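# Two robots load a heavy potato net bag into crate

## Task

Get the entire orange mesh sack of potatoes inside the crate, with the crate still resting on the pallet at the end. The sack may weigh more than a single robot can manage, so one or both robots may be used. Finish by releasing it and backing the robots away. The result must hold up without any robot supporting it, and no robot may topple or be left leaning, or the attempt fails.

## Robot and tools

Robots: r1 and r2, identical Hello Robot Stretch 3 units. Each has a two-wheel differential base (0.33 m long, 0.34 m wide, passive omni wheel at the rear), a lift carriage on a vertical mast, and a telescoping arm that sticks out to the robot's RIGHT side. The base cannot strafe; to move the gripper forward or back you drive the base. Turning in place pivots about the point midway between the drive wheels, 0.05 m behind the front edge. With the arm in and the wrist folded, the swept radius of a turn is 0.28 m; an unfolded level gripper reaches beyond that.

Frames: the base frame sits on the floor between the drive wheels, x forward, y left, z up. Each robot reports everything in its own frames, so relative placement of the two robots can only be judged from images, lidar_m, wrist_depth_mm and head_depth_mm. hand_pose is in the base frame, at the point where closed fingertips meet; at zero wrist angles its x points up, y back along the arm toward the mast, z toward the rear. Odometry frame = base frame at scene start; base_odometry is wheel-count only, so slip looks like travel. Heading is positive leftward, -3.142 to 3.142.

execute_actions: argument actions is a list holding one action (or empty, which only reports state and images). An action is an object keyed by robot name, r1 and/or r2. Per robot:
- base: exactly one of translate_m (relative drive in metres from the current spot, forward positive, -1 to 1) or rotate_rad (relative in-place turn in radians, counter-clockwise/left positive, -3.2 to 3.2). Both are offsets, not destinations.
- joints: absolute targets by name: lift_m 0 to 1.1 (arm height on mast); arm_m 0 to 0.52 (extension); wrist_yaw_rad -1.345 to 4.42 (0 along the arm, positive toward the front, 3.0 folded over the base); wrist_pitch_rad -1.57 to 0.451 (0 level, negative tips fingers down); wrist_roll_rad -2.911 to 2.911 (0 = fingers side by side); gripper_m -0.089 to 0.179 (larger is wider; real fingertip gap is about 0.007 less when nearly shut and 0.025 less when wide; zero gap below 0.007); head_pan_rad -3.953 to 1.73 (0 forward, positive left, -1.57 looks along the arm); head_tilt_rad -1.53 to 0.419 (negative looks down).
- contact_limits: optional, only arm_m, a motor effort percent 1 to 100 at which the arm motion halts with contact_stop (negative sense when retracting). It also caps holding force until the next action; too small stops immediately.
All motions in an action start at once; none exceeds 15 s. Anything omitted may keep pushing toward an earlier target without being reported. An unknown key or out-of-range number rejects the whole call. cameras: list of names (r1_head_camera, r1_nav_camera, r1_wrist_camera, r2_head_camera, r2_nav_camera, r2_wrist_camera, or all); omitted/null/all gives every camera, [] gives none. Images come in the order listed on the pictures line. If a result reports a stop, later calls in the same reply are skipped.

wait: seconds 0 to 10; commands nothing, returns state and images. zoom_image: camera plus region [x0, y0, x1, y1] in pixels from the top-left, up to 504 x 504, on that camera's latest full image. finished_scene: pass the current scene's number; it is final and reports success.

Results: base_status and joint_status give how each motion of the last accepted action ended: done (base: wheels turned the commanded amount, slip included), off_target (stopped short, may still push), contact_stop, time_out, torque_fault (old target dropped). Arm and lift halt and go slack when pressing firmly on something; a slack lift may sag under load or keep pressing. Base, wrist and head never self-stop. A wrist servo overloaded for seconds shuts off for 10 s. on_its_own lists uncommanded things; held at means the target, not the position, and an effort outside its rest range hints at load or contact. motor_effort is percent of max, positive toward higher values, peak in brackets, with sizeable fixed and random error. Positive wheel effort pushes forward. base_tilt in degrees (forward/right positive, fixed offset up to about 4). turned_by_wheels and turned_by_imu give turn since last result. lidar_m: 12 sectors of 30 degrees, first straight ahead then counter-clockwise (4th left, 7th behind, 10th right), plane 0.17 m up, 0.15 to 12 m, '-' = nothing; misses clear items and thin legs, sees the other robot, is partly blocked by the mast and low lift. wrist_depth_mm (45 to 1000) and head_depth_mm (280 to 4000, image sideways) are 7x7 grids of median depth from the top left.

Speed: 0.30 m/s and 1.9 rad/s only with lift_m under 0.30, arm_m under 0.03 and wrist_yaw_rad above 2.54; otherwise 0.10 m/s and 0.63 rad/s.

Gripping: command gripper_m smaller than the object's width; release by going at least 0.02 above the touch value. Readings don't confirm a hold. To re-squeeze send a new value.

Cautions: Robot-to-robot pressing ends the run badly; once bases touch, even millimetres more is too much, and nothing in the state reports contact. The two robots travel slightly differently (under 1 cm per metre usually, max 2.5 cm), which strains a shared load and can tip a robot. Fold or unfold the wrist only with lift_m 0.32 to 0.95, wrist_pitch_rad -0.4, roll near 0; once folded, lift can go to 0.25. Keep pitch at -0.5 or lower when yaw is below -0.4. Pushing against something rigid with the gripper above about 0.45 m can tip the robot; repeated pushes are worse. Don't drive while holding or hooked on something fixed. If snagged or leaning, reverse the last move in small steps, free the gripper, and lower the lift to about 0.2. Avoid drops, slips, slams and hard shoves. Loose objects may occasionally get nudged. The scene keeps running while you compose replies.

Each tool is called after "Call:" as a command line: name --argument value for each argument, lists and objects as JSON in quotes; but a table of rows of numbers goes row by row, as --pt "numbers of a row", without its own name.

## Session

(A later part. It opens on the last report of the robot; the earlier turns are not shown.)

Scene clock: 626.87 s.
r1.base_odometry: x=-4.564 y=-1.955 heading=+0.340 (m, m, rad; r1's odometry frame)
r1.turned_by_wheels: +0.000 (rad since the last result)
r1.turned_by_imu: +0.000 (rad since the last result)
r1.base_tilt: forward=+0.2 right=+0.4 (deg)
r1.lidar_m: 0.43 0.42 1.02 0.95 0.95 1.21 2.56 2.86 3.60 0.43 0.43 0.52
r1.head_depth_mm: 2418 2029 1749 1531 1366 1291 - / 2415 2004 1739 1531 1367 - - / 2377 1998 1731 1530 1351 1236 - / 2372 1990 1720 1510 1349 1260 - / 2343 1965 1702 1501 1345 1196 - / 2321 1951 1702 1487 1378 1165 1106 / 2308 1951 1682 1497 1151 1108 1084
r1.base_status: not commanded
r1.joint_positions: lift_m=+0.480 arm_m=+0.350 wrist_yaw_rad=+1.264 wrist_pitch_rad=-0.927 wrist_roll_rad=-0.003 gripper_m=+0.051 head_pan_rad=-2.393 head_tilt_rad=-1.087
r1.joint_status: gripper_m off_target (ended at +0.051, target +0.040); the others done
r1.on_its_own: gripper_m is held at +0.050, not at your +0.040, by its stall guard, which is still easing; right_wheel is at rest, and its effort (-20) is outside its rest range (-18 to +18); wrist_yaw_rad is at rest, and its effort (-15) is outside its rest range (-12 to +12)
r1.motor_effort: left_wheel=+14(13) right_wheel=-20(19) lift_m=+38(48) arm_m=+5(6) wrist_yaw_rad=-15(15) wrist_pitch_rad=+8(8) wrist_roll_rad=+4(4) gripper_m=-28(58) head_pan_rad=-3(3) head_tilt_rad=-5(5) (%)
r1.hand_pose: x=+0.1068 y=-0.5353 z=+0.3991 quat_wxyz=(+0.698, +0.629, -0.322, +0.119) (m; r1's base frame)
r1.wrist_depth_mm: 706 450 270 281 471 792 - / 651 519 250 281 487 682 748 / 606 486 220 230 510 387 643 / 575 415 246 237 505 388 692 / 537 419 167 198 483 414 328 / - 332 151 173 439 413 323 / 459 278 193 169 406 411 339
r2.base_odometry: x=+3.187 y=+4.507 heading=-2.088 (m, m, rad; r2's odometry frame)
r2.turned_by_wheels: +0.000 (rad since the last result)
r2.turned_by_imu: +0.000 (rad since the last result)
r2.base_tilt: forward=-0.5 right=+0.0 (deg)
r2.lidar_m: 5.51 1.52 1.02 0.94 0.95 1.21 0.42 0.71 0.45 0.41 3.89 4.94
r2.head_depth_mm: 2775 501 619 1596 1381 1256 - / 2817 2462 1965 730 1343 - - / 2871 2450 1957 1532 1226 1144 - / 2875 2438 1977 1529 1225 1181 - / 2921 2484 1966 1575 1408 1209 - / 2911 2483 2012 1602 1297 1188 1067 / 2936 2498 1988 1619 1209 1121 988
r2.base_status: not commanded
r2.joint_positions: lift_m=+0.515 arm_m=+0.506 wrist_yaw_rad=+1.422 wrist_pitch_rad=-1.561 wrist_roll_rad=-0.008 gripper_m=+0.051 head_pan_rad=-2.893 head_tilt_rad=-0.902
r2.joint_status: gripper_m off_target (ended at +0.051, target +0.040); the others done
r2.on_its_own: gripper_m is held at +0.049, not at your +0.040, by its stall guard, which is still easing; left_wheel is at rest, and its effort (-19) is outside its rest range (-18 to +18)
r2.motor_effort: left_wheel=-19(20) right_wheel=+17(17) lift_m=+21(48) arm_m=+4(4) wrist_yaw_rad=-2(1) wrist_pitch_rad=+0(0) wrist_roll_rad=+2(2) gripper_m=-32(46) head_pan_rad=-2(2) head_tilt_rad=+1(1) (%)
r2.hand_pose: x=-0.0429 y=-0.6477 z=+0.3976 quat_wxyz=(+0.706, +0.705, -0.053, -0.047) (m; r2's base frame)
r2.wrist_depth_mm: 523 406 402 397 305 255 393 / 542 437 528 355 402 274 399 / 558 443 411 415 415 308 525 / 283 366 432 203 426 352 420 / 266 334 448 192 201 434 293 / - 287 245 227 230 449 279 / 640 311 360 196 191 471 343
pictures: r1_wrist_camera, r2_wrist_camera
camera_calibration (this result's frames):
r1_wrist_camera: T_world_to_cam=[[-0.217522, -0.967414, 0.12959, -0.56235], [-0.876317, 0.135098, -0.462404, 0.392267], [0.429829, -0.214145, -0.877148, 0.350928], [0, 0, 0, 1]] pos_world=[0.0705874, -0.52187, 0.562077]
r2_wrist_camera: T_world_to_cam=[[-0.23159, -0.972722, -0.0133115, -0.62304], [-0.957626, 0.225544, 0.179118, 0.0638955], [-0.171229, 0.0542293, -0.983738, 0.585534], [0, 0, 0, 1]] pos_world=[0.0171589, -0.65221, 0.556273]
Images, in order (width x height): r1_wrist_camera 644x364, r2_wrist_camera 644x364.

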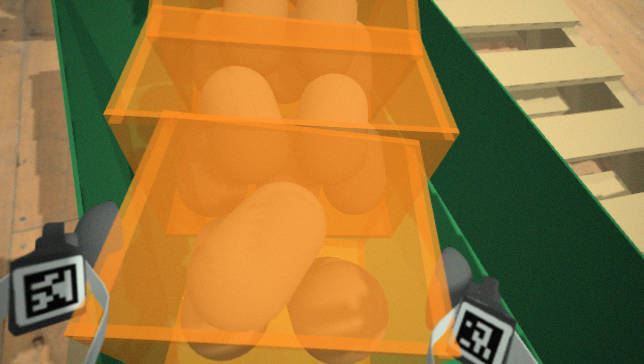

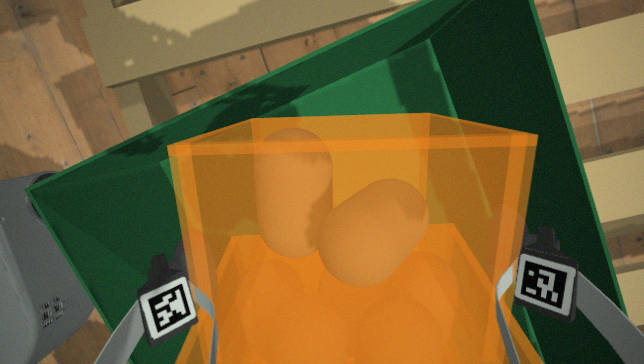

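Inside, likely resting on the floor. Release.

Call:
execute_actions --actions '[{"r1":{"joints":{"gripper_m":0.15}},"r2":{"joints":{"gripper_m":0.15}}}]' --cameras '[]'

Call:
execute_actions --actions '[{"r1":{"joints":{"lift_m":0.7}},"r2":{"joints":{"lift_m":0.75}}}]' --cameras '[]'

Call:
execute_actions --actions '[{"r1":{"joints":{"arm_m":0.0},"base":{"translate_m":-0.3}},"r2":{"joints":{"arm_m":0.0},"base":{"translate_m":0.3}}}]' --cameras '["r2_head_camera","r1_wrist_camera"]'

Scene clock: 633.53 s.
r1.base_odometry: x=-4.564 y=-1.955 heading=+0.340 (m, m, rad; r1's odometry frame)
r1.turned_by_wheels: -0.001 (rad since the last result)
r1.turned_by_imu: +0.000 (rad since the last result)
r1.base_tilt: forward=+0.2 right=+0.3 (deg)
r1.lidar_m: 0.43 0.41 1.02 0.95 0.96 1.21 2.57 2.86 3.60 0.43 0.43 0.52
r1.head_depth_mm: 2431 2025 1740 1531 1370 1279 - / 2386 1998 1732 1536 1362 - - / 2393 2001 1738 1511 1354 1246 - / 2354 2012 1713 1515 1345 1252 - / 2346 1975 1704 1507 1345 1198 - / 2333 1951 1703 1497 1382 1163 1102 / 2298 1942 1695 1487 1150 1109 1086
r1.base_status: not commanded
r1.joint_positions: lift_m=+0.480 arm_m=+0.350 wrist_yaw_rad=+1.253 wrist_pitch_rad=-0.914 wrist_roll_rad=+0.003 gripper_m=+0.150 head_pan_rad=-2.393 head_tilt_rad=-1.087
r1.joint_status: all done
r1.motor_effort: left_wheel=+1(13) right_wheel=-1(20) lift_m=+38(37) arm_m=+5(5) wrist_yaw_rad=-4(15) wrist_pitch_rad=+4(7) wrist_roll_rad=+2(4) gripper_m=+0(83) head_pan_rad=-3(3) head_tilt_rad=-5(4) (%)
r1.hand_pose: x=+0.1090 y=-0.5377 z=+0.4009 quat_wxyz=(+0.697, +0.625, -0.332, +0.118) (m; r1's base frame)
r1.wrist_depth_mm: 434 447 505 563 477 826 - / 659 510 558 597 476 711 791 / 607 504 458 469 512 394 658 / 564 457 448 394 514 381 720 / 534 422 431 415 484 404 329 / - 365 405 336 447 408 319 / 459 298 381 390 412 407 337
r2.base_odometry: x=+3.187 y=+4.507 heading=-2.087 (m, m, rad; r2's odometry frame)
r2.turned_by_wheels: +0.001 (rad since the last result)
r2.turned_by_imu: +0.003 (rad since the last result)
r2.base_tilt: forward=-0.3 right=+0.0 (deg)
r2.lidar_m: 5.50 1.51 1.02 0.94 0.96 1.21 0.43 0.71 0.45 0.40 3.90 4.94
r2.head_depth_mm: 2768 503 618 1585 1386 1260 - / 2823 2429 1952 733 1334 - - / 2883 2463 1968 1522 1222 1145 - / 2904 2464 1975 1522 1224 1179 - / 2908 2501 1975 1574 1404 1205 - / 2926 2470 1984 1607 1298 1190 1069 / 2946 2512 1969 1616 1208 1120 987
r2.base_status: not commanded
r2.joint_positions: lift_m=+0.515 arm_m=+0.506 wrist_yaw_rad=+1.422 wrist_pitch_rad=-1.559 wrist_roll_rad=-0.008 gripper_m=+0.150 head_pan_rad=-2.893 head_tilt_rad=-0.902
r2.joint_status: all done
r2.motor_effort: left_wheel=+0(19) right_wheel=-1(16) lift_m=+21(21) arm_m=+3(4) wrist_yaw_rad=-2(1) wrist_pitch_rad=+0(0) wrist_roll_rad=+2(2) gripper_m=-1(74) head_pan_rad=-2(3) head_tilt_rad=+1(0) (%)
r2.hand_pose: x=-0.0424 y=-0.6478 z=+0.3975 quat_wxyz=(+0.706, +0.705, -0.053, -0.046) (m; r2's base frame)
r2.wrist_depth_mm: 525 410 404 400 321 257 498 / 541 418 529 339 406 270 401 / 560 453 422 411 417 304 531 / 293 362 435 410 428 351 424 / 267 338 448 352 388 435 362 / - 291 459 399 449 454 449 / 635 314 434 377 459 465 337
pictures: none
No camera images: the call's "cameras" was empty. Leave "cameras" out to get every camera's image.

Scene clock: 636.50 s.
r1.base_odometry: x=-4.564 y=-1.955 heading=+0.340 (m, m, rad; r1's odometry frame)
r1.turned_by_wheels: +0.000 (rad since the last result)
r1.turned_by_imu: +0.000 (rad since the last result)
r1.base_tilt: forward=-0.1 right=+0.2 (deg)
r1.lidar_m: 0.43 0.41 1.02 0.94 0.96 1.21 2.56 2.85 3.62 0.43 0.43 0.52
r1.head_depth_mm: 2401 2019 1745 1538 1391 - - / 2399 2013 1738 1527 1359 1266 - / 2373 1991 1723 1532 1352 - - / 2344 2003 1716 1508 1367 - - / 2344 1976 1703 1512 - 1220 - / 2344 1978 1686 1525 1304 1163 1108 / 2289 1944 1696 1541 1208 1109 1084
r1.base_status: not commanded
r1.joint_positions: lift_m=+0.700 arm_m=+0.350 wrist_yaw_rad=+1.253 wrist_pitch_rad=-0.914 wrist_roll_rad=+0.003 gripper_m=+0.150 head_pan_rad=-2.393 head_tilt_rad=-1.087
r1.joint_status: all done
r1.motor_effort: left_wheel=+1(1) right_wheel=-1(1) lift_m=+43(46) arm_m=+5(5) wrist_yaw_rad=-2(3) wrist_pitch_rad=+4(4) wrist_roll_rad=+1(2) gripper_m=+0(0) head_pan_rad=-2(3) head_tilt_rad=-4(5) (%)
r1.hand_pose: x=+0.1091 y=-0.5378 z=+0.6208 quat_wxyz=(+0.697, +0.625, -0.332, +0.118) (m; r1's base frame)
r1.wrist_depth_mm: - - - - - - - / 963 897 905 746 986 - - / 881 645 697 768 879 946 - / 821 722 712 743 772 843 - / 677 662 658 693 666 891 834 / - 621 618 641 669 742 815 / 658 585 573 589 632 667 679
r2.base_odometry: x=+3.187 y=+4.507 heading=-2.087 (m, m, rad; r2's odometry frame)
r2.turned_by_wheels: +0.000 (rad since the last result)
r2.turned_by_imu: +0.001 (rad since the last result)
r2.base_tilt: forward=-0.3 right=-0.1 (deg)
r2.lidar_m: 5.48 1.51 1.02 0.94 0.96 1.21 0.43 0.71 0.45 0.40 3.89 4.94
r2.head_depth_mm: 2805 503 539 1612 - - - / 2835 676 603 1527 - - - / 2881 2452 1802 1632 1249 1135 - / 2885 2477 1815 1641 1222 1134 - / 2925 2475 1865 1637 1411 1273 1085 / 2896 2461 1866 1642 1299 - 1077 / 2960 2515 1937 1654 1206 - 989
r2.base_status: not commanded
r2.joint_positions: lift_m=+0.749 arm_m=+0.506 wrist_yaw_rad=+1.422 wrist_pitch_rad=-1.559 wrist_roll_rad=-0.008 gripper_m=+0.150 head_pan_rad=-2.893 head_tilt_rad=-0.902
r2.joint_status: all done
r2.motor_effort: left_wheel=+0(1) right_wheel=+0(0) lift_m=+44(48) arm_m=+3(3) wrist_yaw_rad=-1(2) wrist_pitch_rad=+0(0) wrist_roll_rad=+2(2) gripper_m=+0(0) head_pan_rad=-2(1) head_tilt_rad=+1(1) (%)
r2.hand_pose: x=-0.0424 y=-0.6478 z=+0.6314 quat_wxyz=(+0.706, +0.705, -0.053, -0.046) (m; r2's base frame)
r2.wrist_depth_mm: 754 733 725 626 613 727 711 / 768 756 641 633 628 625 625 / 801 772 674 637 643 750 643 / 806 809 659 614 659 655 743 / - - 654 628 673 617 660 / - - 630 674 705 664 691 / 880 780 862 713 714 683 781
pictures: none
No camera images: the call's "cameras" was empty. Leave "cameras" out to get every camera's image.

Scene clock: 641.37 s.
r1.base_odometry: x=-4.847 y=-2.055 heading=+0.340 (m, m, rad; r1's odometry frame)
r1.turned_by_wheels: +0.000 (rad since the last result)
r1.turned_by_imu: -0.001 (rad since the last result)
r1.base_tilt: forward=+0.1 right=+0.3 (deg)
r1.lidar_m: 0.99 1.49 0.98 0.91 0.92 1.16 2.46 2.56 3.21 3.85 0.50 0.59
r1.head_depth_mm: 2344 2026 1760 1531 1395 - - / 2397 2010 1739 1522 1368 1270 - / 2379 1998 1730 1521 1355 - - / 2346 2001 1719 1519 1373 - - / 2335 1971 1706 1509 - 1215 - / 2335 1951 1702 1493 1385 - 1105 / 2338 1963 1706 1481 1356 - 1082
r1.base_status: done
r1.joint_positions: lift_m=+0.700 arm_m=+0.001 wrist_yaw_rad=+1.252 wrist_pitch_rad=-0.914 wrist_roll_rad=+0.004 gripper_m=+0.150 head_pan_rad=-2.393 head_tilt_rad=-1.087
r1.joint_status: all done
r1.motor_effort: left_wheel=+3(3) right_wheel=-1(6) lift_m=+43(43) arm_m=-6(4) wrist_yaw_rad=-2(3) wrist_pitch_rad=+4(4) wrist_roll_rad=+1(2) gripper_m=+0(0) head_pan_rad=-3(3) head_tilt_rad=-4(4) (%)
r1.hand_pose: x=+0.1091 y=-0.1890 z=+0.6208 quat_wxyz=(+0.697, +0.625, -0.332, +0.118) (m; r1's base frame)
r1.wrist_depth_mm: - 886 - 883 945 - - / 955 888 - 873 869 855 - / 873 928 957 839 769 836 - / 816 854 881 796 769 818 888 / 759 779 815 796 685 767 897 / - 732 740 770 787 860 883 / 654 675 701 732 755 795 811
r2.base_odometry: x=+3.039 y=+4.246 heading=-2.087 (m, m, rad; r2's odometry frame)
r2.turned_by_wheels: +0.000 (rad since the last result)
r2.turned_by_imu: +0.002 (rad since the last result)
r2.base_tilt: forward=-0.3 right=+0.0 (deg)
r2.lidar_m: 5.17 1.57 1.05 0.97 0.99 1.26 1.03 0.62 0.49 0.81 3.85 4.93
r2.head_depth_mm: 944 2363 1945 1619 - - - / 1035 2356 1895 1555 - - - / 2906 2479 1952 1526 1434 1267 - / 2964 2238 1960 1587 1402 1271 - / 3077 2483 1989 1635 1385 1292 1092 / 3074 2497 1980 1457 1220 - - / 3092 2503 2001 1416 1222 - -
r2.base_status: done
r2.joint_positions: lift_m=+0.749 arm_m=+0.003 wrist_yaw_rad=+1.422 wrist_pitch_rad=-1.559 wrist_roll_rad=-0.008 gripper_m=+0.150 head_pan_rad=-2.893 head_tilt_rad=-0.902
r2.joint_status: all done
joint sent to its limit — the command would take r2.arm_m past its lower limit, so that joint was sent only as far as its limit.
r2.motor_effort: left_wheel=+0(7) right_wheel=+0(2) lift_m=+44(44) arm_m=-3(3) wrist_yaw_rad=-3(2) wrist_pitch_rad=+0(0) wrist_roll_rad=+2(2) gripper_m=+0(0) head_pan_rad=-3(2) head_tilt_rad=+1(1) (%)
r2.hand_pose: x=-0.0424 y=-0.1450 z=+0.6314 quat_wxyz=(+0.706, +0.705, -0.053, -0.046) (m; r2's base frame)
r2.wrist_depth_mm: 749 747 740 731 708 711 616 / 772 767 765 748 735 632 711 / 792 787 776 770 760 742 629 / 828 796 - - 784 774 761 / 837 826 - - 808 670 545 / - 865 851 841 840 708 596 / 896 868 898 865 862 718 644
pictures: r1_wrist_camera, r2_head_camera (sideways: a quarter turn clockwise sets it upright)
camera_calibration (this result's frames):
r1_wrist_camera: T_world_to_cam=[[-0.236272, -0.96335, 0.127014, -0.251143], [-0.867215, 0.150097, -0.474772, 0.459505], [0.438307, -0.222324, -0.870896, 0.612171], [0, 0, 0, 1]] pos_world=[0.0708327, -0.174809, 0.783196]
r2_head_camera: T_world_to_cam=[[0.773319, 0.130875, -0.620363, 0.819795], [0.185444, -0.982364, 0.0239217, -0.033064], [-0.606291, -0.133542, -0.78395, 0.983961], [0, 0, 0, 1]] pos_world=[-0.0312642, -0.00837208, 1.28074]
Images, in order (width x height): r1_wrist_camera 644x364, r2_head_camera 896x504.

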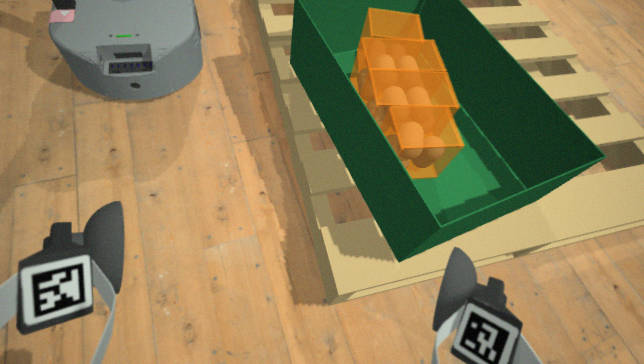

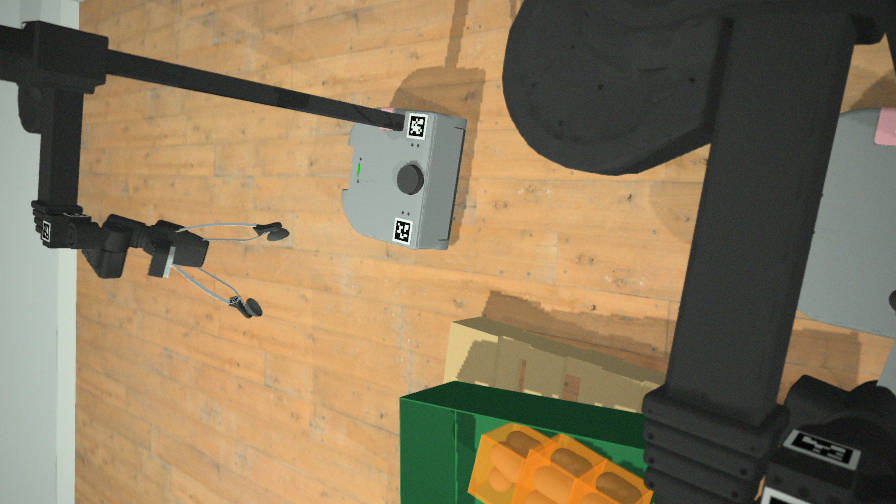

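Call:
finished_scene --scene 1

The scene is finished: the task was done.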